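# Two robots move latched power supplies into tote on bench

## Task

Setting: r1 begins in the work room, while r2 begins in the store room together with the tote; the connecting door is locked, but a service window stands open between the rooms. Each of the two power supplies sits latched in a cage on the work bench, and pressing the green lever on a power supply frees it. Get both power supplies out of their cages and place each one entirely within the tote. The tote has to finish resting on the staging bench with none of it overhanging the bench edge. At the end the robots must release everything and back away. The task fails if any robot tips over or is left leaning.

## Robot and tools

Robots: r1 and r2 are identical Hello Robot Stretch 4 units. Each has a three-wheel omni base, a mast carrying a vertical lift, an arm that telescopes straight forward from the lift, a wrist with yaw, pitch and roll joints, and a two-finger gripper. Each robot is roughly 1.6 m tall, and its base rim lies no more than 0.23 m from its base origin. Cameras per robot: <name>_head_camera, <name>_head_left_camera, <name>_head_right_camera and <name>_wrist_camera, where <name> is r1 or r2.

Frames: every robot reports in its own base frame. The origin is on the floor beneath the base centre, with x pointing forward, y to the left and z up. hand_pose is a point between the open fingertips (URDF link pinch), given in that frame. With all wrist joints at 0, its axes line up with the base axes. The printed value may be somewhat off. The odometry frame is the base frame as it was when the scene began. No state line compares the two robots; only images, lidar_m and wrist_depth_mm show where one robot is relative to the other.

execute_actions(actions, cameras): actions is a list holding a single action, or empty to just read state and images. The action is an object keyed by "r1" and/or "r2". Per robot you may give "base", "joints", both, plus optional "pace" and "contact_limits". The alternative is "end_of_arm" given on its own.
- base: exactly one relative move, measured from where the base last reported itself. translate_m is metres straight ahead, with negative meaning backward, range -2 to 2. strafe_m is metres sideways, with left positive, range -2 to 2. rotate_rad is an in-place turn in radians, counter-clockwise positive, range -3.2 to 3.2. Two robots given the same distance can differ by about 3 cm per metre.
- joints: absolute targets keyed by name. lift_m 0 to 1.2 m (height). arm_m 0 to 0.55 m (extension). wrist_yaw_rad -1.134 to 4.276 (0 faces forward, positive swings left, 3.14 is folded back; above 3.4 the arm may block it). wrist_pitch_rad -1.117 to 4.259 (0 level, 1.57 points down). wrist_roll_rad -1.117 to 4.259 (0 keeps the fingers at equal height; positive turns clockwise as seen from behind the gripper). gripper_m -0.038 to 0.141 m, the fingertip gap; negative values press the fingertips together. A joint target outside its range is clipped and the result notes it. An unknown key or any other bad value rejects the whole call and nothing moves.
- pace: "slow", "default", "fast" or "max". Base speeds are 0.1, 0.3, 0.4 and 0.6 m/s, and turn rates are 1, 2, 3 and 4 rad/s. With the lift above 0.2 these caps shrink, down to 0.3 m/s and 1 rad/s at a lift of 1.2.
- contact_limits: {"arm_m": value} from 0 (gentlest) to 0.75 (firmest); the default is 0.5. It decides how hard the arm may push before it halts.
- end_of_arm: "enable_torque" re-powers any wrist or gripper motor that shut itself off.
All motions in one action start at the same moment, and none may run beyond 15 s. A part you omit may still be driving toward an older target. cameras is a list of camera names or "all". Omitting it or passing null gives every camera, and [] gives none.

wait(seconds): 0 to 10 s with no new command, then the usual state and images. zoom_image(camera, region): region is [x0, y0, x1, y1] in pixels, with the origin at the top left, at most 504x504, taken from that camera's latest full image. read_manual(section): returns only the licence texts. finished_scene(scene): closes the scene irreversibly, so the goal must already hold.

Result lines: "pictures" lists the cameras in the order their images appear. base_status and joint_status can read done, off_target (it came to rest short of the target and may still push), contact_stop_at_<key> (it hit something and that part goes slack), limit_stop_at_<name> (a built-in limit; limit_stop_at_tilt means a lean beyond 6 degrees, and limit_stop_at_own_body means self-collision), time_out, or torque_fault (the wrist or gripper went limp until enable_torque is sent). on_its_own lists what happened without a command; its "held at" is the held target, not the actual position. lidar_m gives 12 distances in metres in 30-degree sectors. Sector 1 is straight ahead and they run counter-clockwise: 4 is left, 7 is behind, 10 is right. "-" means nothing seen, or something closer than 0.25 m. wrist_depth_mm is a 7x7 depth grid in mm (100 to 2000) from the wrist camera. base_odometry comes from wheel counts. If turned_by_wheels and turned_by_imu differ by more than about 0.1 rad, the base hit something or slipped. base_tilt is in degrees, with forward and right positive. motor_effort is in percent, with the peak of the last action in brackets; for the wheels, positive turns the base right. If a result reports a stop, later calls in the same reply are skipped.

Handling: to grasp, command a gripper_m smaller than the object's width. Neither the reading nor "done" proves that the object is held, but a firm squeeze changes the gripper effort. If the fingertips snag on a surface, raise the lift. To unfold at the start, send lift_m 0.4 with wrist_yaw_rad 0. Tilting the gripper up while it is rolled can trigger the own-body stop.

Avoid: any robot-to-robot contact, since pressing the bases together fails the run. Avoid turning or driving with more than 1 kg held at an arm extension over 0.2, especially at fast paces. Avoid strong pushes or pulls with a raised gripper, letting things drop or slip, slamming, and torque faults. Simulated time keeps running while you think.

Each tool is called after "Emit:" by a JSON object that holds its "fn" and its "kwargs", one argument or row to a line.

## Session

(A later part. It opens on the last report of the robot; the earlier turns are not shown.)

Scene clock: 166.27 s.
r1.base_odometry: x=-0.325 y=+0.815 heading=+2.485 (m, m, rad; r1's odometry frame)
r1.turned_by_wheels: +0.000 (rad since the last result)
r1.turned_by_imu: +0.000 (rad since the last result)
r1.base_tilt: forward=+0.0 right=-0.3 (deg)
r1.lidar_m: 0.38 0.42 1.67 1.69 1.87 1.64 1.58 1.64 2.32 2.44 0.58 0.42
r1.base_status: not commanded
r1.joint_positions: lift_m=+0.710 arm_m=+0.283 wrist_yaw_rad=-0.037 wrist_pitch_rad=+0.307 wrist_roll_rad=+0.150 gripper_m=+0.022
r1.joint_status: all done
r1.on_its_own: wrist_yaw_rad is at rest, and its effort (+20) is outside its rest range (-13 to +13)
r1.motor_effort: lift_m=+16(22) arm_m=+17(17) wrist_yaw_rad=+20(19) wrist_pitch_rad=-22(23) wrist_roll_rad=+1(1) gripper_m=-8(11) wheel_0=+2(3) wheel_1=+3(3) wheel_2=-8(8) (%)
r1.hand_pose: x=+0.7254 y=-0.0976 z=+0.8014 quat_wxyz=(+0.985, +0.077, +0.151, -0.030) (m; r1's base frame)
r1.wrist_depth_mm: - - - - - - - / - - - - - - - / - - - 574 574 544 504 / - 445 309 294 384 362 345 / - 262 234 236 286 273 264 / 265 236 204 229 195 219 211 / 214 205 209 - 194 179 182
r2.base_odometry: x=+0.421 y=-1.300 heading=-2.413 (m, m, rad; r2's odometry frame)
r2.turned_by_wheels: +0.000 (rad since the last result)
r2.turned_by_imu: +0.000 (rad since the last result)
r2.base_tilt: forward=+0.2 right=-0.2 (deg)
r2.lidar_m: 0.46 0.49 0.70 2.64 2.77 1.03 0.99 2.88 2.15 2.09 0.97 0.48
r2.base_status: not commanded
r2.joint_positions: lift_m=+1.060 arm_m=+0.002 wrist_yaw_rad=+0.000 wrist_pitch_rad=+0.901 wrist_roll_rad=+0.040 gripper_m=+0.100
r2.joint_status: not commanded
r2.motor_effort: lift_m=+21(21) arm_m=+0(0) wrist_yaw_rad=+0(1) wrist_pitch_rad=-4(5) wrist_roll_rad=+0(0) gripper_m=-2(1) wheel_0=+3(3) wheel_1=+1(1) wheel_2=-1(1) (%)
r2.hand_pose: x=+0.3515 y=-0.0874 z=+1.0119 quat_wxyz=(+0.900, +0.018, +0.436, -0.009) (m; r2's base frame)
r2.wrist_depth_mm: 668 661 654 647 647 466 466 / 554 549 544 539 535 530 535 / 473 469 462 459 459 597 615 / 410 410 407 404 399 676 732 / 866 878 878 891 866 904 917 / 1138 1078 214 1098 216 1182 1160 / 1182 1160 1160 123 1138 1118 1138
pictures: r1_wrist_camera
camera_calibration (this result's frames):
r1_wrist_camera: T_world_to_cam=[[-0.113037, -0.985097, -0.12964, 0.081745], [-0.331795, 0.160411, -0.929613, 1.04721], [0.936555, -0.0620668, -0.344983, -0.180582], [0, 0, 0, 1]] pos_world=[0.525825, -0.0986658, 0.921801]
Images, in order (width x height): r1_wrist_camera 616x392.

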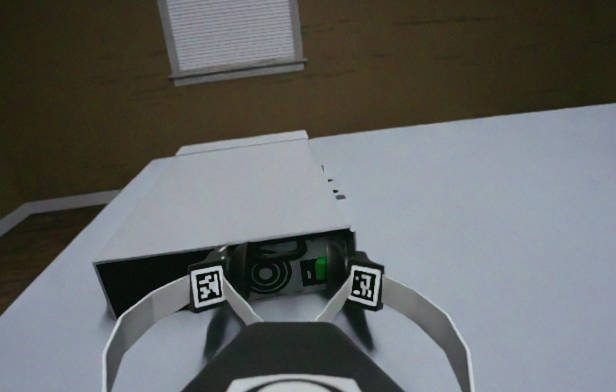

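Emit:
{"fn": "execute_actions", "kwargs": {
  "actions": [
    {"r1":{"joints":{"gripper_m":-0.005,"lift_m":0.708,"arm_m":0.289}}}
  ],
  "cameras": []
}}

Emit:
{"fn": "execute_actions", "kwargs": {
  "actions": [
    {"r1":{"joints":{"gripper_m":-0.038,"lift_m":0.706,"arm_m":0.294}}}
  ],
  "cameras": []
}}

Emit:
{"fn": "execute_actions", "kwargs": {
  "actions": [
    {"r1":{"joints":{"arm_m":0.22},"pace":"max"}}
  ],
  "cameras": ["r1_wrist_camera"]
}}

Scene clock: 167.37 s.
r1.base_odometry: x=-0.325 y=+0.815 heading=+2.485 (m, m, rad; r1's odometry frame)
r1.turned_by_wheels: -0.001 (rad since the last result)
r1.turned_by_imu: +0.007 (rad since the last result)
r1.base_tilt: forward=-0.1 right=-0.4 (deg)
r1.lidar_m: 0.38 0.43 1.67 1.64 1.87 1.61 1.56 1.66 2.31 2.44 0.56 0.41
r1.base_status: not commanded
r1.joint_positions: lift_m=+0.708 arm_m=+0.287 wrist_yaw_rad=-0.039 wrist_pitch_rad=+0.305 wrist_roll_rad=+0.149 gripper_m=-0.004
r1.joint_status: all done
r1.on_its_own: wrist_yaw_rad is at rest, and its effort (+24) is outside its rest range (-13 to +13)
r1.motor_effort: lift_m=+17(17) arm_m=+11(18) wrist_yaw_rad=+24(41) wrist_pitch_rad=-15(22) wrist_roll_rad=+4(1) gripper_m=-24(23) wheel_0=-2(3) wheel_1=+1(5) wheel_2=-9(14) (%)
r1.hand_pose: x=+0.7295 y=-0.0980 z=+0.7999 quat_wxyz=(+0.985, +0.077, +0.150, -0.030) (m; r1's base frame)
r1.wrist_depth_mm: - - - - - - - / - - - - - - - / - - - 569 580 539 508 / - 462 303 287 384 359 342 / - 256 232 232 278 270 262 / 259 226 208 229 187 213 208 / 211 202 207 - 192 177 179
r2.base_odometry: x=+0.421 y=-1.300 heading=-2.413 (m, m, rad; r2's odometry frame)
r2.turned_by_wheels: +0.000 (rad since the last result)
r2.turned_by_imu: +0.000 (rad since the last result)
r2.base_tilt: forward=+0.1 right=-0.2 (deg)
r2.lidar_m: 0.46 0.51 0.72 2.64 2.78 1.03 0.98 2.87 2.16 2.08 0.97 0.49
r2.base_status: not commanded
r2.joint_positions: lift_m=+1.060 arm_m=+0.002 wrist_yaw_rad=+0.000 wrist_pitch_rad=+0.901 wrist_roll_rad=+0.040 gripper_m=+0.100
r2.joint_status: not commanded
r2.motor_effort: lift_m=+22(21) arm_m=+0(0) wrist_yaw_rad=+0(0) wrist_pitch_rad=-5(4) wrist_roll_rad=-1(0) gripper_m=-2(2) wheel_0=+3(3) wheel_1=+1(1) wheel_2=-1(2) (%)
r2.hand_pose: x=+0.3515 y=-0.0874 z=+1.0119 quat_wxyz=(+0.900, +0.018, +0.436, -0.009) (m; r2's base frame)
r2.wrist_depth_mm: 668 661 654 654 640 466 466 / 554 549 549 544 535 525 535 / 469 466 466 462 455 597 621 / 410 407 407 402 402 676 741 / 866 866 878 891 854 904 904 / 1138 1078 213 1098 216 1160 1160 / 1182 1138 1182 123 1138 1118 1160
pictures: none
No camera images: the call's "cameras" was empty. Leave "cameras" out to get every camera's image.

Scene clock: 168.37 s.
r1.base_odometry: x=-0.325 y=+0.815 heading=+2.485 (m, m, rad; r1's odometry frame)
r1.turned_by_wheels: +0.000 (rad since the last result)
r1.turned_by_imu: +0.000 (rad since the last result)
r1.base_tilt: forward=+0.0 right=-0.3 (deg)
r1.lidar_m: 0.39 0.44 1.68 1.64 1.87 1.65 1.58 1.66 2.33 2.44 0.58 0.41
r1.base_status: not commanded
r1.joint_positions: lift_m=+0.706 arm_m=+0.292 wrist_yaw_rad=-0.037 wrist_pitch_rad=+0.305 wrist_roll_rad=+0.149 gripper_m=-0.037
r1.joint_status: all done
r1.on_its_own: wrist_yaw_rad is at rest, and its effort (+16) is outside its rest range (-13 to +13)
r1.motor_effort: lift_m=+17(17) arm_m=+10(19) wrist_yaw_rad=+16(39) wrist_pitch_rad=-15(18) wrist_roll_rad=+3(4) gripper_m=-29(30) wheel_0=-2(2) wheel_1=+1(2) wheel_2=-8(14) (%)
r1.hand_pose: x=+0.7349 y=-0.0975 z=+0.7979 quat_wxyz=(+0.985, +0.076, +0.150, -0.029) (m; r1's base frame)
r1.wrist_depth_mm: - - - - - - - / - - - - - - - / - - - 559 574 525 496 / - 455 301 282 379 355 340 / - 251 224 227 273 268 258 / 258 167 200 228 181 201 206 / 206 201 204 - 189 178 177
r2.base_odometry: x=+0.421 y=-1.300 heading=-2.413 (m, m, rad; r2's odometry frame)
r2.turned_by_wheels: +0.000 (rad since the last result)
r2.turned_by_imu: +0.000 (rad since the last result)
r2.base_tilt: forward=+0.1 right=-0.3 (deg)
r2.lidar_m: 0.46 0.49 0.74 2.62 2.78 1.03 0.99 2.88 2.10 2.08 0.96 0.49
r2.base_status: not commanded
r2.joint_positions: lift_m=+1.060 arm_m=+0.002 wrist_yaw_rad=+0.000 wrist_pitch_rad=+0.901 wrist_roll_rad=+0.040 gripper_m=+0.100
r2.joint_status: not commanded
r2.motor_effort: lift_m=+21(21) arm_m=-1(0) wrist_yaw_rad=+0(1) wrist_pitch_rad=-4(4) wrist_roll_rad=-1(1) gripper_m=-2(1) wheel_0=+3(3) wheel_1=+1(1) wheel_2=-1(1) (%)
r2.hand_pose: x=+0.3515 y=-0.0874 z=+1.0119 quat_wxyz=(+0.900, +0.018, +0.436, -0.009) (m; r2's base frame)
r2.wrist_depth_mm: 668 661 661 647 647 466 466 / 554 554 544 544 535 530 530 / 473 469 466 459 455 597 621 / 410 410 407 402 402 676 723 / 878 891 878 891 866 891 904 / 1138 1060 213 1098 216 1160 1160 / 1182 1138 1160 123 1160 1138 1138
pictures: none
No camera images: the call's "cameras" was empty. Leave "cameras" out to get every camera's image.

Scene clock: 169.30 s.
r1.base_odometry: x=-0.325 y=+0.815 heading=+2.485 (m, m, rad; r1's odometry frame)
r1.turned_by_wheels: +0.001 (rad since the last result)
r1.turned_by_imu: +0.001 (rad since the last result)
r1.base_tilt: forward=-0.1 right=-0.4 (deg)
r1.lidar_m: 0.40 0.43 1.67 1.64 1.90 1.63 1.58 1.65 2.33 2.45 0.56 0.40
r1.base_status: not commanded
r1.joint_positions: lift_m=+0.706 arm_m=+0.222 wrist_yaw_rad=-0.030 wrist_pitch_rad=+0.302 wrist_roll_rad=+0.150 gripper_m=-0.037
r1.joint_status: all done
r1.motor_effort: lift_m=+19(20) arm_m=-9(15) wrist_yaw_rad=-2(17) wrist_pitch_rad=-7(18) wrist_roll_rad=+0(1) gripper_m=-20(33) wheel_0=+0(2) wheel_1=+1(1) wheel_2=-2(7) (%)
r1.hand_pose: x=+0.6651 y=-0.0957 z=+0.7984 quat_wxyz=(+0.986, +0.076, +0.149, -0.026) (m; r1's base frame)
r1.wrist_depth_mm: - - - - - - - / - - - - - - - / - - 512 512 585 535 504 / - 512 327 296 382 359 343 / - 315 300 294 282 268 259 / 259 242 180 202 175 215 208 / 211 200 206 - 189 175 179
r2.base_odometry: x=+0.421 y=-1.300 heading=-2.413 (m, m, rad; r2's odometry frame)
r2.turned_by_wheels: +0.000 (rad since the last result)
r2.turned_by_imu: +0.000 (rad since the last result)
r2.base_tilt: forward=+0.1 right=-0.2 (deg)
r2.lidar_m: 0.47 0.48 0.75 2.63 2.78 1.04 0.97 2.87 2.15 2.09 0.98 0.46
r2.base_status: not commanded
r2.joint_positions: lift_m=+1.060 arm_m=+0.002 wrist_yaw_rad=+0.000 wrist_pitch_rad=+0.901 wrist_roll_rad=+0.040 gripper_m=+0.100
r2.joint_status: not commanded
r2.motor_effort: lift_m=+21(21) arm_m=-1(0) wrist_yaw_rad=+0(0) wrist_pitch_rad=-5(4) wrist_roll_rad=-1(0) gripper_m=-2(2) wheel_0=+3(3) wheel_1=+1(1) wheel_2=-2(2) (%)
r2.hand_pose: x=+0.3515 y=-0.0874 z=+1.0119 quat_wxyz=(+0.900, +0.018, +0.436, -0.009) (m; r2's base frame)
r2.wrist_depth_mm: 676 661 661 654 640 469 469 / 554 549 544 539 535 530 535 / 469 469 466 462 459 591 615 / 410 410 407 404 399 676 723 / 866 878 878 891 866 904 904 / 1138 1078 213 1098 216 1182 1160 / 1182 1160 1182 123 1160 1138 1138
pictures: r1_wrist_camera
camera_calibration (this result's frames):
r1_wrist_camera: T_world_to_cam=[[-0.10542, -0.985856, -0.130288, 0.0718391], [-0.328395, 0.158181, -0.931201, 1.02296], [0.938639, -0.055381, -0.340426, -0.129427], [0, 0, 0, 1]] pos_world=[0.464994, -0.0981578, 0.91788]
Images, in order (width x height): r1_wrist_camera 616x392.

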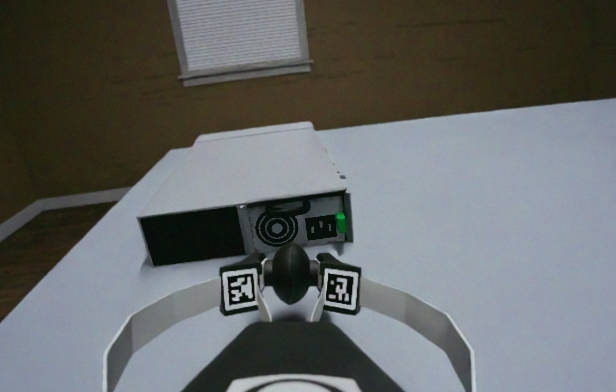

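Emit:
{"fn": "execute_actions", "kwargs": {
  "actions": [
    {"r1":{"base":{"rotate_rad":-0.015},"joints":{"gripper_m":0.068,"lift_m":0.713,"wrist_yaw_rad":-0.015,"wrist_roll_rad":0.25,"arm_m":0.24}}}
  ],
  "cameras": []
}}

Emit:
{"fn": "execute_actions", "kwargs": {
  "actions": [
    {"r1":{"joints":{"arm_m":0.265},"contact_limits":{"arm_m":0.2}}}
  ],
  "cameras": ["r1_wrist_camera"]
}}

Emit:
{"fn": "zoom_image", "kwargs": {
  "camera": "r1_wrist_camera",
  "region": [170, 180, 430, 340]
}}

Scene clock: 172.10 s.
r1.base_odometry: x=-0.325 y=+0.815 heading=+2.470 (m, m, rad; r1's odometry frame)
r1.turned_by_wheels: -0.015 (rad since the last result)
r1.turned_by_imu: -0.015 (rad since the last result)
r1.base_tilt: forward=+0.0 right=-0.4 (deg)
r1.lidar_m: 0.40 0.45 1.69 1.65 1.86 1.63 1.59 1.65 2.28 2.45 0.57 0.39
r1.base_status: done
r1.joint_positions: lift_m=+0.713 arm_m=+0.238 wrist_yaw_rad=-0.015 wrist_pitch_rad=+0.302 wrist_roll_rad=+0.250 gripper_m=+0.068
r1.joint_status: all done
r1.motor_effort: lift_m=+23(22) arm_m=+9(9) wrist_yaw_rad=-1(2) wrist_pitch_rad=-7(6) wrist_roll_rad=-1(2) gripper_m=+0(18) wheel_0=-1(3) wheel_1=-1(4) wheel_2=-1(2) (%)
r1.hand_pose: x=+0.6834 y=-0.0915 z=+0.8051 quat_wxyz=(+0.981, +0.124, +0.148, -0.026) (m; r1's base frame)
r1.wrist_depth_mm: - - - - - - - / - - - - - - 668 / - - - 569 549 477 430 / - - 338 309 375 334 306 / - 338 277 282 265 259 244 / 324 271 239 235 208 209 200 / 241 224 223 - 190 175 174
r2.base_odometry: x=+0.421 y=-1.300 heading=-2.413 (m, m, rad; r2's odometry frame)
r2.turned_by_wheels: +0.000 (rad since the last result)
r2.turned_by_imu: +0.001 (rad since the last result)
r2.base_tilt: forward=+0.2 right=-0.2 (deg)
r2.lidar_m: 0.46 0.48 0.71 2.63 2.80 1.05 0.98 2.88 2.16 2.10 0.95 0.46
r2.base_status: not commanded
r2.joint_positions: lift_m=+1.060 arm_m=+0.002 wrist_yaw_rad=+0.000 wrist_pitch_rad=+0.901 wrist_roll_rad=+0.040 gripper_m=+0.100
r2.joint_status: not commanded
r2.motor_effort: lift_m=+21(22) arm_m=+0(1) wrist_yaw_rad=+0(1) wrist_pitch_rad=-5(5) wrist_roll_rad=-2(1) gripper_m=-2(1) wheel_0=+3(3) wheel_1=+1(1) wheel_2=-1(1) (%)
r2.hand_pose: x=+0.3515 y=-0.0874 z=+1.0119 quat_wxyz=(+0.900, +0.018, +0.436, -0.009) (m; r2's base frame)
r2.wrist_depth_mm: 668 661 654 647 647 469 469 / 549 549 544 539 535 530 530 / 469 469 466 462 455 597 621 / 410 407 404 404 399 676 741 / 878 891 878 891 866 904 904 / 1138 1078 214 1098 216 1160 1160 / 1160 1138 1160 123 1138 1118 1138
pictures: none
No camera images: the call's "cameras" was empty. Leave "cameras" out to get every camera's image.

Scene clock: 172.90 s.
r1.base_odometry: x=-0.325 y=+0.815 heading=+2.470 (m, m, rad; r1's odometry frame)
r1.turned_by_wheels: +0.000 (rad since the last result)
r1.turned_by_imu: +0.000 (rad since the last result)
r1.base_tilt: forward=-0.1 right=-0.3 (deg)
r1.lidar_m: 0.39 0.43 1.70 1.64 1.89 1.63 1.56 1.66 2.30 2.45 0.56 0.41
r1.base_status: not commanded
r1.joint_positions: lift_m=+0.713 arm_m=+0.263 wrist_yaw_rad=-0.015 wrist_pitch_rad=+0.302 wrist_roll_rad=+0.250 gripper_m=+0.068
r1.joint_status: all done
r1.motor_effort: lift_m=+23(23) arm_m=+9(10) wrist_yaw_rad=-2(1) wrist_pitch_rad=-7(7) wrist_roll_rad=+1(0) gripper_m=-3(3) wheel_0=+0(0) wheel_1=-1(1) wheel_2=-1(1) (%)
r1.contact_limits: arm_m 0.2
r1.hand_pose: x=+0.7084 y=-0.0915 z=+0.8051 quat_wxyz=(+0.981, +0.124, +0.148, -0.026) (m; r1's base frame)
r1.wrist_depth_mm: - - - - - - - / - - - - - - 676 / - - - 609 549 473 427 / - - 340 307 373 336 307 / - 314 254 257 266 259 246 / 325 263 240 236 208 210 200 / 243 223 222 - 190 176 173
r2.base_odometry: x=+0.421 y=-1.300 heading=-2.413 (m, m, rad; r2's odometry frame)
r2.turned_by_wheels: +0.000 (rad since the last result)
r2.turned_by_imu: +0.000 (rad since the last result)
r2.base_tilt: forward=+0.1 right=-0.2 (deg)
r2.lidar_m: 0.46 0.50 0.71 2.63 2.77 1.06 0.99 2.89 2.12 2.10 0.95 0.47
r2.base_status: not commanded
r2.joint_positions: lift_m=+1.060 arm_m=+0.002 wrist_yaw_rad=+0.000 wrist_pitch_rad=+0.901 wrist_roll_rad=+0.040 gripper_m=+0.100
r2.joint_status: not commanded
r2.motor_effort: lift_m=+22(22) arm_m=+0(0) wrist_yaw_rad=+0(0) wrist_pitch_rad=-4(5) wrist_roll_rad=-1(1) gripper_m=-1(1) wheel_0=+3(3) wheel_1=+1(1) wheel_2=-1(1) (%)
r2.hand_pose: x=+0.3515 y=-0.0874 z=+1.0119 quat_wxyz=(+0.900, +0.018, +0.436, -0.009) (m; r2's base frame)
r2.wrist_depth_mm: 661 661 654 647 640 466 469 / 554 549 544 539 535 530 530 / 473 466 466 466 459 597 615 / 410 407 404 404 402 683 732 / 866 878 878 904 866 917 904 / 1118 1078 213 1098 216 1160 1182 / 1182 1160 1160 123 1138 1118 1138
pictures: r1_wrist_camera
camera_calibration (this result's frames):
r1_wrist_camera: T_world_to_cam=[[-0.119143, -0.967393, -0.223506, 0.167848], [-0.32346, 0.250647, -0.912442, 1.03262], [0.938711, -0.0364159, -0.342776, -0.163994], [0, 0, 0, 1]] pos_world=[0.507951, -0.102419, 0.923503]
Images, in order (width x height): r1_wrist_camera 616x392.

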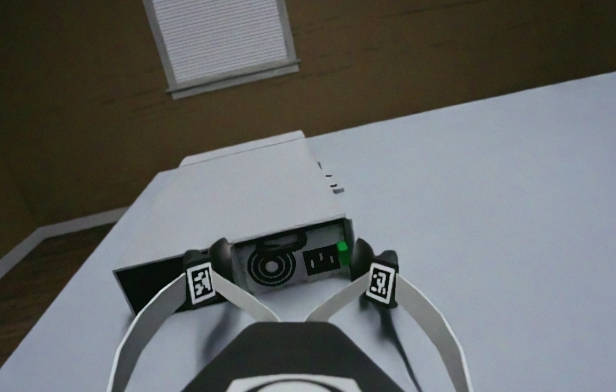

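Region (170, 180, 430, 340) of r1_wrist_camera's 616x392 image, scaled by 1.938; it fills the top 310 rows of this view, and the rest is white.

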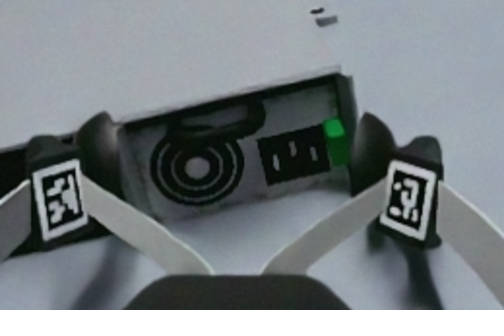

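Emit:
{"fn": "execute_actions", "kwargs": {
  "actions": [
    {"r1":{"joints":{"arm_m":0.2695,"gripper_m":0.063},"contact_limits":{"arm_m":0.2}}}
  ],
  "cameras": []
}}

Emit:
{"fn": "execute_actions", "kwargs": {
  "actions": [
    {"r1":{"joints":{"gripper_m":0.046}}}
  ],
  "cameras": ["r1_wrist_camera"]
}}

Emit:
{"fn": "zoom_image", "kwargs": {
  "camera": "r1_wrist_camera",
  "region": [170, 180, 430, 340]
}}

Scene clock: 173.70 s.
r1.base_odometry: x=-0.325 y=+0.815 heading=+2.470 (m, m, rad; r1's odometry frame)
r1.turned_by_wheels: +0.000 (rad since the last result)
r1.turned_by_imu: +0.000 (rad since the last result)
r1.base_tilt: forward=-0.1 right=-0.4 (deg)
r1.lidar_m: 0.40 0.43 1.69 1.66 1.87 1.63 1.56 1.66 2.30 2.41 0.55 0.40
r1.base_status: not commanded
r1.joint_positions: lift_m=+0.713 arm_m=+0.268 wrist_yaw_rad=-0.015 wrist_pitch_rad=+0.302 wrist_roll_rad=+0.250 gripper_m=+0.063
r1.joint_status: all done
r1.motor_effort: lift_m=+23(23) arm_m=+9(11) wrist_yaw_rad=-1(2) wrist_pitch_rad=-7(6) wrist_roll_rad=-1(1) gripper_m=-1(3) wheel_0=+0(0) wheel_1=-1(0) wheel_2=-1(0) (%)
r1.contact_limits: arm_m 0.2
r1.hand_pose: x=+0.7129 y=-0.0915 z=+0.8051 quat_wxyz=(+0.981, +0.124, +0.148, -0.026) (m; r1's base frame)
r1.wrist_depth_mm: - - - - - - - / - - - - - - 683 / - - - 597 554 473 424 / - - 340 307 375 334 309 / - 303 250 253 272 259 245 / 324 265 237 235 200 209 198 / 242 222 222 - 190 175 174
r2.base_odometry: x=+0.421 y=-1.300 heading=-2.413 (m, m, rad; r2's odometry frame)
r2.turned_by_wheels: +0.000 (rad since the last result)
r2.turned_by_imu: +0.000 (rad since the last result)
r2.base_tilt: forward=+0.1 right=-0.2 (deg)
r2.lidar_m: 0.45 0.51 0.71 2.60 2.77 1.04 0.97 2.92 2.17 2.09 0.93 0.49
r2.base_status: not commanded
r2.joint_positions: lift_m=+1.060 arm_m=+0.002 wrist_yaw_rad=+0.000 wrist_pitch_rad=+0.901 wrist_roll_rad=+0.040 gripper_m=+0.100
r2.joint_status: not commanded
r2.motor_effort: lift_m=+21(21) arm_m=+0(0) wrist_yaw_rad=+0(0) wrist_pitch_rad=-4(5) wrist_roll_rad=-1(1) gripper_m=-1(2) wheel_0=+3(3) wheel_1=+1(1) wheel_2=-2(1) (%)
r2.hand_pose: x=+0.3515 y=-0.0874 z=+1.0119 quat_wxyz=(+0.900, +0.018, +0.436, -0.009) (m; r2's base frame)
r2.wrist_depth_mm: 668 661 654 654 640 469 469 / 554 549 544 539 535 530 535 / 469 469 462 462 459 591 615 / 410 410 407 402 399 676 732 / 866 878 878 878 866 917 904 / 1118 1060 214 1098 216 1182 1160 / 1182 1160 1160 123 1160 1118 1160
pictures: none
No camera images: the call's "cameras" was empty. Leave "cameras" out to get every camera's image.

Scene clock: 174.57 s.
r1.base_odometry: x=-0.325 y=+0.815 heading=+2.471 (m, m, rad; r1's odometry frame)
r1.turned_by_wheels: +0.000 (rad since the last result)
r1.turned_by_imu: +0.000 (rad since the last result)
r1.base_tilt: forward=+0.0 right=-0.4 (deg)
r1.lidar_m: 0.39 0.44 1.70 1.65 1.88 1.65 1.58 1.66 2.32 2.46 0.56 0.41
r1.base_status: not commanded
r1.joint_positions: lift_m=+0.713 arm_m=+0.268 wrist_yaw_rad=-0.012 wrist_pitch_rad=+0.302 wrist_roll_rad=+0.250 gripper_m=+0.046
r1.joint_status: all done
r1.motor_effort: lift_m=+23(23) arm_m=+9(9) wrist_yaw_rad=-10(10) wrist_pitch_rad=-7(6) wrist_roll_rad=-1(0) gripper_m=-7(7) wheel_0=+1(0) wheel_1=+0(1) wheel_2=+0(1) (%)
r1.hand_pose: x=+0.7132 y=-0.0907 z=+0.8051 quat_wxyz=(+0.981, +0.124, +0.149, -0.025) (m; r1's base frame)
r1.wrist_depth_mm: - - - - - - - / - - - - - - - / - - - 580 549 469 427 / - - 338 307 373 332 306 / - 307 249 251 268 257 246 / 976 262 237 238 193 208 198 / 242 220 224 - 190 175 173
r2.base_odometry: x=+0.421 y=-1.300 heading=-2.413 (m, m, rad; r2's odometry frame)
r2.turned_by_wheels: +0.000 (rad since the last result)
r2.turned_by_imu: +0.000 (rad since the last result)
r2.base_tilt: forward=+0.1 right=-0.3 (deg)
r2.lidar_m: 0.46 0.50 0.71 2.64 2.80 1.01 0.99 2.91 2.17 2.09 0.95 0.47
r2.base_status: not commanded
r2.joint_positions: lift_m=+1.060 arm_m=+0.002 wrist_yaw_rad=+0.000 wrist_pitch_rad=+0.901 wrist_roll_rad=+0.040 gripper_m=+0.100
r2.joint_status: not commanded
r2.motor_effort: lift_m=+21(21) arm_m=-1(0) wrist_yaw_rad=+0(0) wrist_pitch_rad=-4(4) wrist_roll_rad=-1(0) gripper_m=-1(0) wheel_0=+3(3) wheel_1=+1(1) wheel_2=-2(2) (%)
r2.hand_pose: x=+0.3515 y=-0.0874 z=+1.0119 quat_wxyz=(+0.900, +0.018, +0.436, -0.009) (m; r2's base frame)
r2.wrist_depth_mm: 668 661 654 647 640 466 466 / 549 549 544 539 535 530 530 / 473 469 466 462 459 591 615 / 410 410 404 404 402 683 732 / 878 878 891 891 854 904 904 / 1138 1098 213 1078 216 1182 1160 / 1182 1160 1182 123 1138 1118 1138
pictures: r1_wrist_camera
camera_calibration (this result's frames):
r1_wrist_camera: T_world_to_cam=[[-0.116383, -0.967718, -0.223555, 0.167216], [-0.324173, 0.249769, -0.912429, 1.03437], [0.938811, -0.0337212, -0.342777, -0.16825], [0, 0, 0, 1]] pos_world=[0.512732, -0.10221, 0.923503]
Images, in order (width x height): r1_wrist_camera 616x392.

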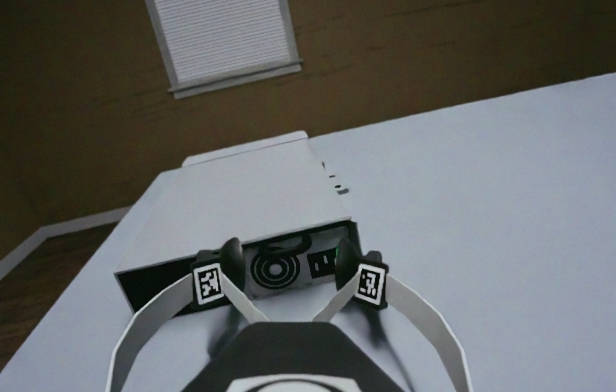

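Region (170, 180, 430, 340) of r1_wrist_camera's 616x392 image, scaled by 1.938; it fills the top 310 rows of this view, and the rest is white.

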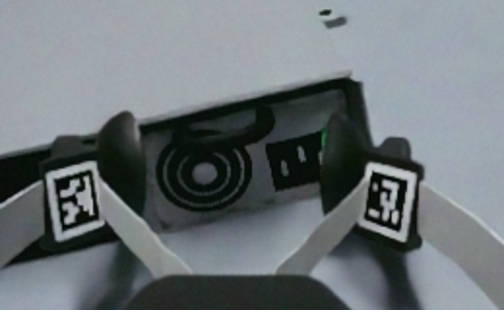

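Emit:
{"fn": "execute_actions", "kwargs": {
  "actions": [
    {"r1":{"joints":{"arm_m":0.255,"gripper_m":0.056}}}
  ],
  "cameras": []
}}

Emit:
{"fn": "execute_actions", "kwargs": {
  "actions": [
    {"r1":{"base":{"strafe_m":-0.006}}}
  ],
  "cameras": []
}}

Emit:
{"fn": "execute_actions", "kwargs": {
  "actions": [
    {"r1":{"joints":{"arm_m":0.27},"contact_limits":{"arm_m":0.2}}}
  ],
  "cameras": ["r1_wrist_camera"]
}}

Emit:
{"fn": "zoom_image", "kwargs": {
  "camera": "r1_wrist_camera",
  "region": [170, 180, 430, 340]
}}

Scene clock: 175.53 s.
r1.base_odometry: x=-0.325 y=+0.815 heading=+2.470 (m, m, rad; r1's odometry frame)
r1.turned_by_wheels: +0.000 (rad since the last result)
r1.turned_by_imu: +0.000 (rad since the last result)
r1.base_tilt: forward=+0.0 right=-0.4 (deg)
r1.lidar_m: 0.40 0.41 1.67 1.64 1.89 1.64 1.57 1.65 2.30 2.44 0.58 0.39
r1.base_status: not commanded
r1.joint_positions: lift_m=+0.713 arm_m=+0.257 wrist_yaw_rad=-0.015 wrist_pitch_rad=+0.302 wrist_roll_rad=+0.250 gripper_m=+0.056
r1.joint_status: all done
r1.motor_effort: lift_m=+23(22) arm_m=-9(9) wrist_yaw_rad=-2(11) wrist_pitch_rad=-6(6) wrist_roll_rad=+2(1) gripper_m=-3(7) wheel_0=+0(1) wheel_1=+0(0) wheel_2=-1(1) (%)
r1.hand_pose: x=+0.7015 y=-0.0916 z=+0.8051 quat_wxyz=(+0.981, +0.124, +0.148, -0.026) (m; r1's base frame)
r1.wrist_depth_mm: - - - - - - - / - - - - - - 683 / - - - 597 544 477 430 / - - 340 306 373 330 307 / - 315 259 264 273 257 244 / 324 274 198 236 202 210 200 / 242 222 222 - 190 175 173
r2.base_odometry: x=+0.421 y=-1.300 heading=-2.413 (m, m, rad; r2's odometry frame)
r2.turned_by_wheels: +0.000 (rad since the last result)
r2.turned_by_imu: +0.000 (rad since the last result)
r2.base_tilt: forward=+0.2 right=-0.2 (deg)
r2.lidar_m: 0.46 0.51 0.73 2.63 2.78 1.03 0.99 2.89 2.15 2.09 0.96 0.50
r2.base_status: not commanded
r2.joint_positions: lift_m=+1.060 arm_m=+0.002 wrist_yaw_rad=+0.000 wrist_pitch_rad=+0.901 wrist_roll_rad=+0.040 gripper_m=+0.100
r2.joint_status: not commanded
r2.motor_effort: lift_m=+22(21) arm_m=-1(1) wrist_yaw_rad=+0(0) wrist_pitch_rad=-5(4) wrist_roll_rad=+1(1) gripper_m=-2(1) wheel_0=+3(3) wheel_1=+1(1) wheel_2=-2(2) (%)
r2.hand_pose: x=+0.3515 y=-0.0874 z=+1.0119 quat_wxyz=(+0.900, +0.018, +0.436, -0.009) (m; r2's base frame)
r2.wrist_depth_mm: 661 661 654 647 640 466 469 / 549 549 544 539 535 525 530 / 469 466 466 462 459 591 615 / 413 410 407 404 399 676 732 / 878 878 891 891 866 904 891 / 1118 1098 213 1118 216 1160 1182 / 1160 1138 1160 123 1160 1138 1138
pictures: none
No camera images: the call's "cameras" was empty. Leave "cameras" out to get every camera's image.

Scene clock: 176.10 s.
r1.base_odometry: x=-0.322 y=+0.820 heading=+2.470 (m, m, rad; r1's odometry frame)
r1.turned_by_wheels: +0.000 (rad since the last result)
r1.turned_by_imu: +0.000 (rad since the last result)
r1.base_tilt: forward=-0.1 right=-0.3 (deg)
r1.lidar_m: 0.38 0.43 1.70 1.66 1.87 1.66 1.56 1.67 2.30 2.45 0.60 0.42
r1.base_status: done
r1.joint_positions: lift_m=+0.713 arm_m=+0.257 wrist_yaw_rad=-0.015 wrist_pitch_rad=+0.302 wrist_roll_rad=+0.250 gripper_m=+0.056
r1.joint_status: not commanded
r1.motor_effort: lift_m=+23(23) arm_m=-9(9) wrist_yaw_rad=-1(1) wrist_pitch_rad=-6(8) wrist_roll_rad=-1(1) gripper_m=-3(2) wheel_0=-2(7) wheel_1=+2(5) wheel_2=+0(0) (%)
r1.hand_pose: x=+0.7015 y=-0.0916 z=+0.8051 quat_wxyz=(+0.981, +0.124, +0.148, -0.026) (m; r1's base frame)
r1.wrist_depth_mm: - - - - - - - / - - - - - - 683 / - - - 609 544 473 433 / - - 340 320 375 332 309 / - 310 259 265 274 259 245 / 314 274 197 236 202 209 199 / 242 221 222 - 190 175 173
r2.base_odometry: x=+0.421 y=-1.300 heading=-2.413 (m, m, rad; r2's odometry frame)
r2.turned_by_wheels: +0.000 (rad since the last result)
r2.turned_by_imu: +0.000 (rad since the last result)
r2.base_tilt: forward=+0.1 right=-0.2 (deg)
r2.lidar_m: 0.46 0.50 0.71 2.64 2.79 1.00 0.96 2.89 2.15 2.10 0.95 0.49
r2.base_status: not commanded
r2.joint_positions: lift_m=+1.060 arm_m=+0.002 wrist_yaw_rad=+0.000 wrist_pitch_rad=+0.901 wrist_roll_rad=+0.040 gripper_m=+0.100
r2.joint_status: not commanded
r2.motor_effort: lift_m=+21(21) arm_m=+0(0) wrist_yaw_rad=+1(0) wrist_pitch_rad=-4(4) wrist_roll_rad=+2(1) gripper_m=-2(2) wheel_0=+3(3) wheel_1=+1(1) wheel_2=-2(1) (%)
r2.hand_pose: x=+0.3515 y=-0.0874 z=+1.0119 quat_wxyz=(+0.900, +0.018, +0.436, -0.009) (m; r2's base frame)
r2.wrist_depth_mm: 661 668 661 647 647 466 466 / 554 549 549 539 539 525 530 / 473 469 466 466 459 597 621 / 410 407 404 402 399 683 732 / 866 878 891 891 854 904 891 / 1118 1060 213 1098 216 1160 1160 / 1182 1160 1160 123 1160 1118 1138
pictures: none
No camera images: the call's "cameras" was empty. Leave "cameras" out to get every camera's image.

Scene clock: 176.77 s.
r1.base_odometry: x=-0.322 y=+0.820 heading=+2.470 (m, m, rad; r1's odometry frame)
r1.turned_by_wheels: +0.000 (rad since the last result)
r1.turned_by_imu: +0.000 (rad since the last result)
r1.base_tilt: forward=-0.1 right=-0.4 (deg)
r1.lidar_m: 0.39 0.44 1.70 1.61 1.85 1.61 1.58 1.64 2.30 2.43 0.55 0.41
r1.base_status: not commanded
r1.joint_positions: lift_m=+0.713 arm_m=+0.268 wrist_yaw_rad=-0.015 wrist_pitch_rad=+0.303 wrist_roll_rad=+0.250 gripper_m=+0.056
r1.joint_status: all done
r1.motor_effort: lift_m=+23(23) arm_m=+9(6) wrist_yaw_rad=-1(2) wrist_pitch_rad=-13(11) wrist_roll_rad=+1(1) gripper_m=-3(2) wheel_0=-2(2) wheel_1=+2(2) wheel_2=+0(0) (%)
r1.contact_limits: arm_m 0.2
r1.hand_pose: x=+0.7132 y=-0.0916 z=+0.8048 quat_wxyz=(+0.981, +0.124, +0.149, -0.026) (m; r1's base frame)
r1.wrist_depth_mm: - - - - - - - / - - - - - - 668 / - - - 591 544 469 424 / - - 338 317 368 329 306 / - 291 250 252 272 257 245 / 312 264 196 232 201 209 198 / 241 221 221 - 189 175 173
r2.base_odometry: x=+0.421 y=-1.300 heading=-2.413 (m, m, rad; r2's odometry frame)
r2.turned_by_wheels: +0.000 (rad since the last result)
r2.turned_by_imu: +0.000 (rad since the last result)
r2.base_tilt: forward=+0.1 right=-0.2 (deg)
r2.lidar_m: 0.46 0.48 0.69 2.63 2.79 1.04 1.01 2.86 2.18 2.10 0.97 0.49
r2.base_status: not commanded
r2.joint_positions: lift_m=+1.060 arm_m=+0.002 wrist_yaw_rad=+0.000 wrist_pitch_rad=+0.901 wrist_roll_rad=+0.040 gripper_m=+0.100
r2.joint_status: not commanded
r2.motor_effort: lift_m=+21(21) arm_m=-1(0) wrist_yaw_rad=+0(0) wrist_pitch_rad=-4(4) wrist_roll_rad=-1(2) gripper_m=+0(0) wheel_0=+3(3) wheel_1=+1(1) wheel_2=-2(1) (%)
r2.hand_pose: x=+0.3515 y=-0.0874 z=+1.0119 quat_wxyz=(+0.900, +0.018, +0.436, -0.009) (m; r2's base frame)
r2.wrist_depth_mm: 668 668 661 647 640 469 469 / 549 544 549 539 535 530 535 / 469 469 469 462 459 597 615 / 410 410 404 402 402 676 732 / 866 878 891 891 854 904 904 / 1138 1078 213 1098 216 1182 1160 / 1205 1160 1160 123 1160 1138 1138
pictures: r1_wrist_camera
camera_calibration (this result's frames):
r1_wrist_camera: T_world_to_cam=[[-0.11957, -0.967359, -0.223429, 0.168548], [-0.324518, 0.250762, -0.912034, 1.0343], [0.938291, -0.0365456, -0.343909, -0.167351], [0, 0, 0, 1]] pos_world=[0.512828, -0.102433, 0.923424]
Images, in order (width x height): r1_wrist_camera 616x392.

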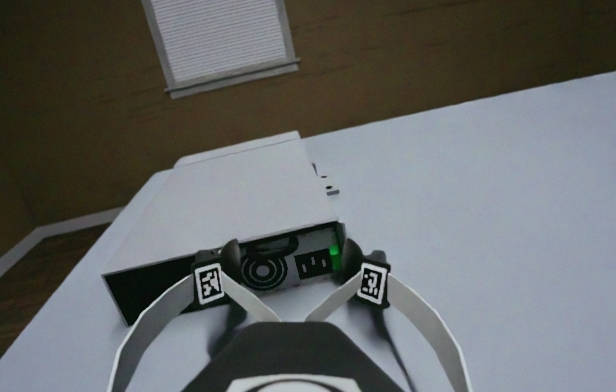

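Region (170, 180, 430, 340) of r1_wrist_camera's 616x392 image, scaled by 1.938; it fills the top 310 rows of this view, and the rest is white.

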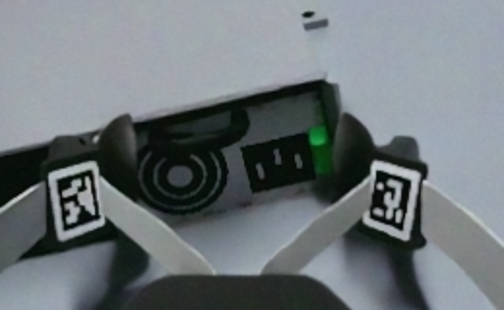

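Emit:
{"fn": "execute_actions", "kwargs": {
  "actions": [
    {"r1":{"joints":{"arm_m":0.272,"lift_m":0.710}}}
  ],
  "cameras": []
}}

Emit:
{"fn": "execute_actions", "kwargs": {
  "actions": [
    {"r1":{"base":{"strafe_m":0.003},"joints":{"gripper_m":0.04}}}
  ],
  "cameras": ["r1_wrist_camera"]
}}

Emit:
{"fn": "zoom_image", "kwargs": {
  "camera": "r1_wrist_camera",
  "region": [170, 180, 430, 340]
}}

Scene clock: 177.47 s.
r1.base_odometry: x=-0.322 y=+0.820 heading=+2.470 (m, m, rad; r1's odometry frame)
r1.turned_by_wheels: +0.000 (rad since the last result)
r1.turned_by_imu: +0.000 (rad since the last result)
r1.base_tilt: forward=-0.1 right=-0.4 (deg)
r1.lidar_m: 0.39 0.43 1.70 1.66 1.86 1.65 1.57 1.66 2.31 2.45 0.54 0.41
r1.base_status: not commanded
r1.joint_positions: lift_m=+0.710 arm_m=+0.270 wrist_yaw_rad=-0.015 wrist_pitch_rad=+0.304 wrist_roll_rad=+0.250 gripper_m=+0.056
r1.joint_status: all done
r1.motor_effort: lift_m=+17(23) arm_m=+10(8) wrist_yaw_rad=-1(1) wrist_pitch_rad=-12(13) wrist_roll_rad=+1(1) gripper_m=-3(2) wheel_0=-2(1) wheel_1=+2(2) wheel_2=+0(0) (%)
r1.hand_pose: x=+0.7150 y=-0.0917 z=+0.8020 quat_wxyz=(+0.981, +0.124, +0.149, -0.026) (m; r1's base frame)
r1.wrist_depth_mm: - - - - - - - / - - - - - - 661 / - - - 591 530 462 418 / - - 325 301 364 325 300 / - 281 245 250 270 251 240 / 301 259 197 230 202 205 194 / 236 218 216 - 186 171 -
r2.base_odometry: x=+0.421 y=-1.300 heading=-2.413 (m, m, rad; r2's odometry frame)
r2.turned_by_wheels: +0.000 (rad since the last result)
r2.turned_by_imu: +0.000 (rad since the last result)
r2.base_tilt: forward=+0.1 right=-0.1 (deg)
r2.lidar_m: 0.46 0.50 0.69 2.64 2.78 1.04 0.99 2.86 2.16 2.07 0.97 0.48
r2.base_status: not commanded
r2.joint_positions: lift_m=+1.060 arm_m=+0.002 wrist_yaw_rad=+0.000 wrist_pitch_rad=+0.901 wrist_roll_rad=+0.040 gripper_m=+0.100
r2.joint_status: not commanded
r2.motor_effort: lift_m=+22(22) arm_m=-1(1) wrist_yaw_rad=+0(1) wrist_pitch_rad=-4(5) wrist_roll_rad=+2(2) gripper_m=-2(1) wheel_0=+3(3) wheel_1=+1(1) wheel_2=-2(2) (%)
r2.hand_pose: x=+0.3515 y=-0.0874 z=+1.0119 quat_wxyz=(+0.900, +0.018, +0.436, -0.009) (m; r2's base frame)
r2.wrist_depth_mm: 668 668 654 654 640 466 469 / 554 549 549 539 539 530 535 / 473 473 466 462 462 597 615 / 410 407 404 404 399 676 732 / 866 878 878 891 866 917 904 / 1138 1078 213 1098 216 1160 1182 / 1182 1160 1160 123 1160 1118 1160
pictures: none
No camera images: the call's "cameras" was empty. Leave "cameras" out to get every camera's image.

Scene clock: 178.33 s.
r1.base_odometry: x=-0.323 y=+0.818 heading=+2.470 (m, m, rad; r1's odometry frame)
r1.turned_by_wheels: +0.000 (rad since the last result)
r1.turned_by_imu: +0.000 (rad since the last result)
r1.base_tilt: forward=+0.0 right=-0.3 (deg)
r1.lidar_m: 0.40 0.44 1.69 1.65 1.91 1.67 1.59 1.65 2.31 2.44 0.55 0.42
r1.base_status: done
r1.joint_positions: lift_m=+0.710 arm_m=+0.270 wrist_yaw_rad=-0.018 wrist_pitch_rad=+0.304 wrist_roll_rad=+0.250 gripper_m=+0.040
r1.joint_status: all done
r1.motor_effort: lift_m=+18(18) arm_m=+9(10) wrist_yaw_rad=+7(7) wrist_pitch_rad=-12(13) wrist_roll_rad=-3(1) gripper_m=-6(7) wheel_0=-2(6) wheel_1=+1(9) wheel_2=-1(0) (%)
r1.hand_pose: x=+0.7150 y=-0.0923 z=+0.8021 quat_wxyz=(+0.981, +0.124, +0.149, -0.028) (m; r1's base frame)
r1.wrist_depth_mm: - - - - - - - / - - - - - - 661 / - - - 585 535 455 418 / - - 327 304 362 325 301 / - 286 247 248 272 253 240 / 303 260 197 229 197 206 195 / 237 216 217 - 186 170 -
r2.base_odometry: x=+0.421 y=-1.300 heading=-2.413 (m, m, rad; r2's odometry frame)
r2.turned_by_wheels: +0.000 (rad since the last result)
r2.turned_by_imu: +0.000 (rad since the last result)
r2.base_tilt: forward=+0.1 right=-0.2 (deg)
r2.lidar_m: 0.45 0.50 0.70 2.64 2.75 1.02 0.98 2.92 2.14 2.09 0.96 0.49
r2.base_status: not commanded
r2.joint_positions: lift_m=+1.060 arm_m=+0.002 wrist_yaw_rad=+0.000 wrist_pitch_rad=+0.901 wrist_roll_rad=+0.040 gripper_m=+0.100
r2.joint_status: not commanded
r2.motor_effort: lift_m=+21(21) arm_m=+0(1) wrist_yaw_rad=+0(0) wrist_pitch_rad=-5(4) wrist_roll_rad=+1(1) gripper_m=-1(1) wheel_0=+3(3) wheel_1=+1(1) wheel_2=-2(2) (%)
r2.hand_pose: x=+0.3515 y=-0.0874 z=+1.0119 quat_wxyz=(+0.900, +0.018, +0.436, -0.009) (m; r2's base frame)
r2.wrist_depth_mm: 668 661 654 647 640 466 466 / 554 544 544 539 539 525 535 / 469 469 466 462 462 597 615 / 410 410 407 402 399 676 732 / 878 878 891 891 854 917 917 / 1118 1078 213 1098 216 1182 1160 / 1182 1160 1160 123 1138 1138 1160
pictures: r1_wrist_camera
camera_calibration (this result's frames):
r1_wrist_camera: T_world_to_cam=[[-0.122396, -0.96701, -0.223409, 0.169458], [-0.324288, 0.251713, -0.911854, 1.03239], [0.938007, -0.0391584, -0.344398, -0.169651], [0, 0, 0, 1]] pos_world=[0.514665, -0.102641, 0.920818]
Images, in order (width x height): r1_wrist_camera 616x392.

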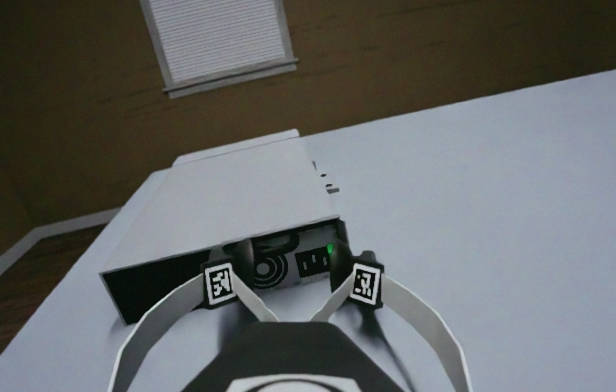

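Region (170, 180, 430, 340) of r1_wrist_camera's 616x392 image, scaled by 1.938; it fills the top 310 rows of this view, and the rest is white.

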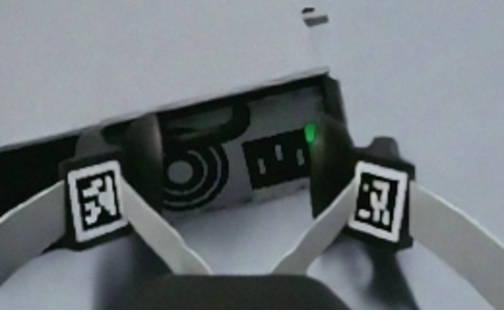

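Emit:
{"fn": "execute_actions", "kwargs": {
  "actions": [
    {"r1":{"base":{"strafe_m":0.003},"joints":{"gripper_m":0.032}}}
  ],
  "cameras": ["r1_wrist_camera"]
}}

Emit:
{"fn": "zoom_image", "kwargs": {
  "camera": "r1_wrist_camera",
  "region": [170, 180, 430, 340]
}}

Scene clock: 179.20 s.
r1.base_odometry: x=-0.325 y=+0.816 heading=+2.470 (m, m, rad; r1's odometry frame)
r1.turned_by_wheels: +0.000 (rad since the last result)
r1.turned_by_imu: +0.000 (rad since the last result)
r1.base_tilt: forward=+0.0 right=-0.3 (deg)
r1.lidar_m: 0.41 0.45 1.68 1.65 1.85 1.65 1.57 1.65 2.30 2.42 0.57 0.41
r1.base_status: done
r1.joint_positions: lift_m=+0.710 arm_m=+0.270 wrist_yaw_rad=-0.017 wrist_pitch_rad=+0.304 wrist_roll_rad=+0.250 gripper_m=+0.032
r1.joint_status: all done
r1.motor_effort: lift_m=+17(17) arm_m=+8(9) wrist_yaw_rad=+2(8) wrist_pitch_rad=-12(12) wrist_roll_rad=+0(0) gripper_m=-7(7) wheel_0=-2(9) wheel_1=+0(9) wheel_2=-1(3) (%)
r1.hand_pose: x=+0.7151 y=-0.0920 z=+0.8021 quat_wxyz=(+0.981, +0.124, +0.149, -0.027) (m; r1's base frame)
r1.wrist_depth_mm: - - - - - - - / - - - - - - 661 / - - - 591 535 459 418 / - - 329 297 364 325 301 / - 291 245 248 271 252 240 / 306 264 195 229 193 206 195 / 237 216 217 - 186 171 -
r2.base_odometry: x=+0.421 y=-1.300 heading=-2.413 (m, m, rad; r2's odometry frame)
r2.turned_by_wheels: +0.000 (rad since the last result)
r2.turned_by_imu: +0.000 (rad since the last result)
r2.base_tilt: forward=+0.1 right=-0.2 (deg)
r2.lidar_m: 0.47 0.49 0.71 2.63 2.78 1.02 0.98 2.89 2.15 2.07 0.98 0.49
r2.base_status: not commanded
r2.joint_positions: lift_m=+1.060 arm_m=+0.002 wrist_yaw_rad=+0.000 wrist_pitch_rad=+0.901 wrist_roll_rad=+0.040 gripper_m=+0.100
r2.joint_status: not commanded
r2.motor_effort: lift_m=+21(21) arm_m=-1(0) wrist_yaw_rad=+0(0) wrist_pitch_rad=-4(5) wrist_roll_rad=-2(0) gripper_m=-1(1) wheel_0=+3(3) wheel_1=+1(1) wheel_2=-2(1) (%)
r2.hand_pose: x=+0.3515 y=-0.0874 z=+1.0119 quat_wxyz=(+0.900, +0.018, +0.436, -0.009) (m; r2's base frame)
r2.wrist_depth_mm: 668 661 654 654 647 466 466 / 549 549 544 539 535 530 530 / 473 469 462 462 459 597 615 / 410 407 407 404 399 676 732 / 866 878 878 891 854 904 904 / 1118 1098 213 1098 216 1160 1160 / 1182 1138 1160 123 1138 1138 1160
pictures: r1_wrist_camera
camera_calibration (this result's frames):
r1_wrist_camera: T_world_to_cam=[[-0.121323, -0.967141, -0.223425, 0.169006], [-0.324532, 0.251365, -0.911863, 1.03253], [0.938062, -0.0381213, -0.344365, -0.169764], [0, 0, 0, 1]] pos_world=[0.514841, -0.10256, 0.920821]
Images, in order (width x height): r1_wrist_camera 616x392.

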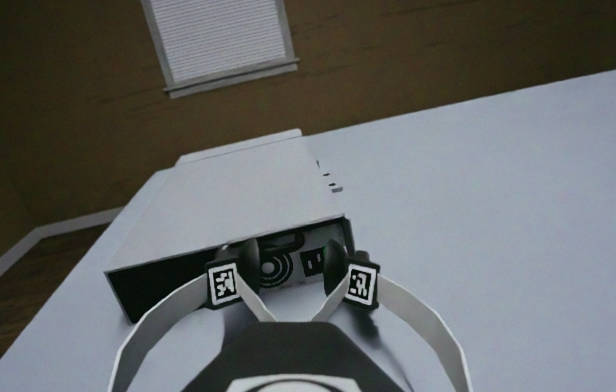

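Region (170, 180, 430, 340) of r1_wrist_camera's 616x392 image, scaled by 1.938; it fills the top 310 rows of this view, and the rest is white.

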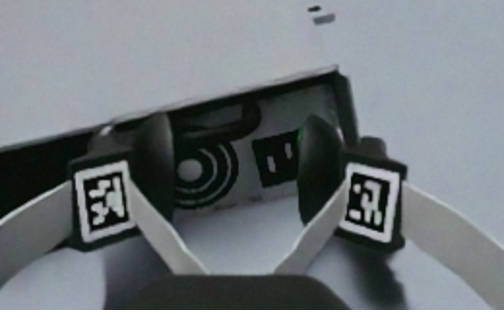

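Emit:
{"fn": "execute_actions", "kwargs": {
  "actions": [
    {"r1":{"joints":{"gripper_m":0.024,"arm_m":0.280}}}
  ],
  "cameras": []
}}

Emit:
{"fn": "execute_actions", "kwargs": {
  "actions": [
    {"r1":{"joints":{"gripper_m":0.015,"arm_m":0.286,"lift_m":0.708}}}
  ],
  "cameras": ["r1_wrist_camera"]
}}

Emit:
{"fn": "zoom_image", "kwargs": {
  "camera": "r1_wrist_camera",
  "region": [170, 180, 430, 340]
}}

Scene clock: 180.03 s.
r1.base_odometry: x=-0.325 y=+0.815 heading=+2.470 (m, m, rad; r1's odometry frame)
r1.turned_by_wheels: +0.000 (rad since the last result)
r1.turned_by_imu: +0.000 (rad since the last result)
r1.base_tilt: forward=-0.1 right=-0.3 (deg)
r1.lidar_m: 0.39 0.41 1.68 1.63 1.87 1.63 1.57 1.63 2.28 2.46 0.58 0.42
r1.base_status: not commanded
r1.joint_positions: lift_m=+0.710 arm_m=+0.278 wrist_yaw_rad=-0.018 wrist_pitch_rad=+0.306 wrist_roll_rad=+0.250 gripper_m=+0.024
r1.joint_status: all done
r1.motor_effort: lift_m=+18(18) arm_m=+13(13) wrist_yaw_rad=+7(6) wrist_pitch_rad=-16(17) wrist_roll_rad=-2(1) gripper_m=-9(9) wheel_0=+1(2) wheel_1=+1(1) wheel_2=-3(3) (%)
r1.hand_pose: x=+0.7221 y=-0.0923 z=+0.8016 quat_wxyz=(+0.980, +0.124, +0.150, -0.028) (m; r1's base frame)
r1.wrist_depth_mm: - - - - - - - / - - - - - - 654 / - - - 574 521 459 413 / - - 325 293 357 322 298 / - 283 241 243 270 251 238 / 306 251 194 229 191 204 193 / 235 216 217 - 185 170 -
r2.base_odometry: x=+0.421 y=-1.300 heading=-2.413 (m, m, rad; r2's odometry frame)
r2.turned_by_wheels: +0.000 (rad since the last result)
r2.turned_by_imu: +0.000 (rad since the last result)
r2.base_tilt: forward=+0.1 right=-0.2 (deg)
r2.lidar_m: 0.45 0.50 0.73 2.62 2.78 1.03 0.99 2.89 2.15 2.09 0.96 0.48
r2.base_status: not commanded
r2.joint_positions: lift_m=+1.060 arm_m=+0.002 wrist_yaw_rad=+0.000 wrist_pitch_rad=+0.901 wrist_roll_rad=+0.040 gripper_m=+0.100
r2.joint_status: not commanded
r2.motor_effort: lift_m=+22(22) arm_m=+0(0) wrist_yaw_rad=+0(0) wrist_pitch_rad=-4(5) wrist_roll_rad=+1(1) gripper_m=-2(1) wheel_0=+3(3) wheel_1=+1(1) wheel_2=-2(2) (%)
r2.hand_pose: x=+0.3515 y=-0.0874 z=+1.0119 quat_wxyz=(+0.900, +0.018, +0.436, -0.009) (m; r2's base frame)
r2.wrist_depth_mm: 668 661 661 647 647 469 466 / 549 549 544 535 535 530 535 / 469 473 466 459 459 597 615 / 413 410 407 402 399 676 732 / 878 878 878 891 854 904 904 / 1138 1078 213 1098 216 1182 1182 / 1182 1160 1182 123 1160 1118 1138
pictures: none
No camera images: the call's "cameras" was empty. Leave "cameras" out to get every camera's image.

Scene clock: 180.73 s.
r1.base_odometry: x=-0.325 y=+0.815 heading=+2.470 (m, m, rad; r1's odometry frame)
r1.turned_by_wheels: +0.000 (rad since the last result)
r1.turned_by_imu: +0.000 (rad since the last result)
r1.base_tilt: forward=+0.0 right=-0.3 (deg)
r1.lidar_m: 0.40 0.45 1.69 1.65 1.87 1.66 1.58 1.66 2.29 2.46 0.56 0.41
r1.base_status: not commanded
r1.joint_positions: lift_m=+0.708 arm_m=+0.283 wrist_yaw_rad=-0.021 wrist_pitch_rad=+0.307 wrist_roll_rad=+0.250 gripper_m=+0.015
r1.joint_status: all done
r1.on_its_own: wrist_yaw_rad is at rest, and its effort (+16) is outside its rest range (-13 to +13)
r1.motor_effort: lift_m=+16(17) arm_m=+16(19) wrist_yaw_rad=+16(18) wrist_pitch_rad=-21(20) wrist_roll_rad=-1(0) gripper_m=-13(14) wheel_0=+3(3) wheel_1=+2(2) wheel_2=-7(7) (%)
r1.hand_pose: x=+0.7272 y=-0.0932 z=+0.7995 quat_wxyz=(+0.980, +0.125, +0.150, -0.029) (m; r1's base frame)
r1.wrist_depth_mm: - - - - - - - / - - - - - - 640 / - - - 549 517 452 407 / - 615 317 290 355 319 293 / - 273 235 236 266 248 236 / 297 240 207 230 188 202 191 / 232 213 214 - 184 168 -
r2.base_odometry: x=+0.421 y=-1.300 heading=-2.413 (m, m, rad; r2's odometry frame)
r2.turned_by_wheels: +0.000 (rad since the last result)
r2.turned_by_imu: +0.000 (rad since the last result)
r2.base_tilt: forward=+0.2 right=-0.2 (deg)
r2.lidar_m: 0.46 0.52 0.68 2.64 2.78 1.02 0.99 2.88 2.13 2.09 0.95 0.47
r2.base_status: not commanded
r2.joint_positions: lift_m=+1.060 arm_m=+0.002 wrist_yaw_rad=+0.000 wrist_pitch_rad=+0.901 wrist_roll_rad=+0.040 gripper_m=+0.100
r2.joint_status: not commanded
r2.motor_effort: lift_m=+22(22) arm_m=-1(0) wrist_yaw_rad=+1(0) wrist_pitch_rad=-5(4) wrist_roll_rad=+0(1) gripper_m=-2(1) wheel_0=+3(3) wheel_1=+1(1) wheel_2=-1(1) (%)
r2.hand_pose: x=+0.3515 y=-0.0874 z=+1.0119 quat_wxyz=(+0.900, +0.018, +0.436, -0.009) (m; r2's base frame)
r2.wrist_depth_mm: 661 661 654 654 640 469 469 / 549 549 544 539 535 535 530 / 473 469 466 462 459 591 615 / 410 407 407 402 402 676 732 / 866 878 878 891 854 904 904 / 1118 1078 213 1098 216 1160 1160 / 1182 1160 1160 123 1160 1118 1160
pictures: r1_wrist_camera
camera_calibration (this result's frames):
r1_wrist_camera: T_world_to_cam=[[-0.125989, -0.966667, -0.222893, 0.171778], [-0.326061, 0.252551, -0.91099, 1.03487], [0.936916, -0.0420985, -0.347011, -0.179446], [0, 0, 0, 1]] pos_world=[0.527197, -0.10286, 0.918772]
Images, in order (width x height): r1_wrist_camera 616x392.

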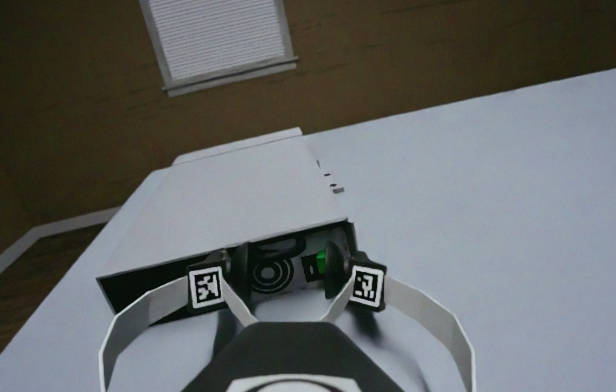

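Region (170, 180, 430, 340) of r1_wrist_camera's 616x392 image, scaled by 1.938; it fills the top 310 rows of this view, and the rest is white.

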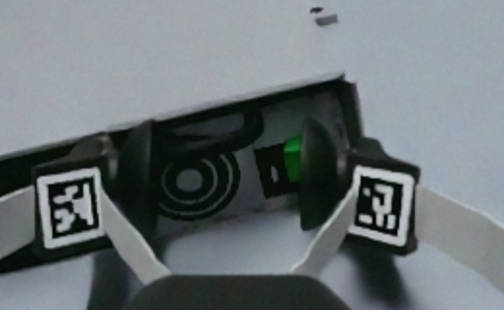

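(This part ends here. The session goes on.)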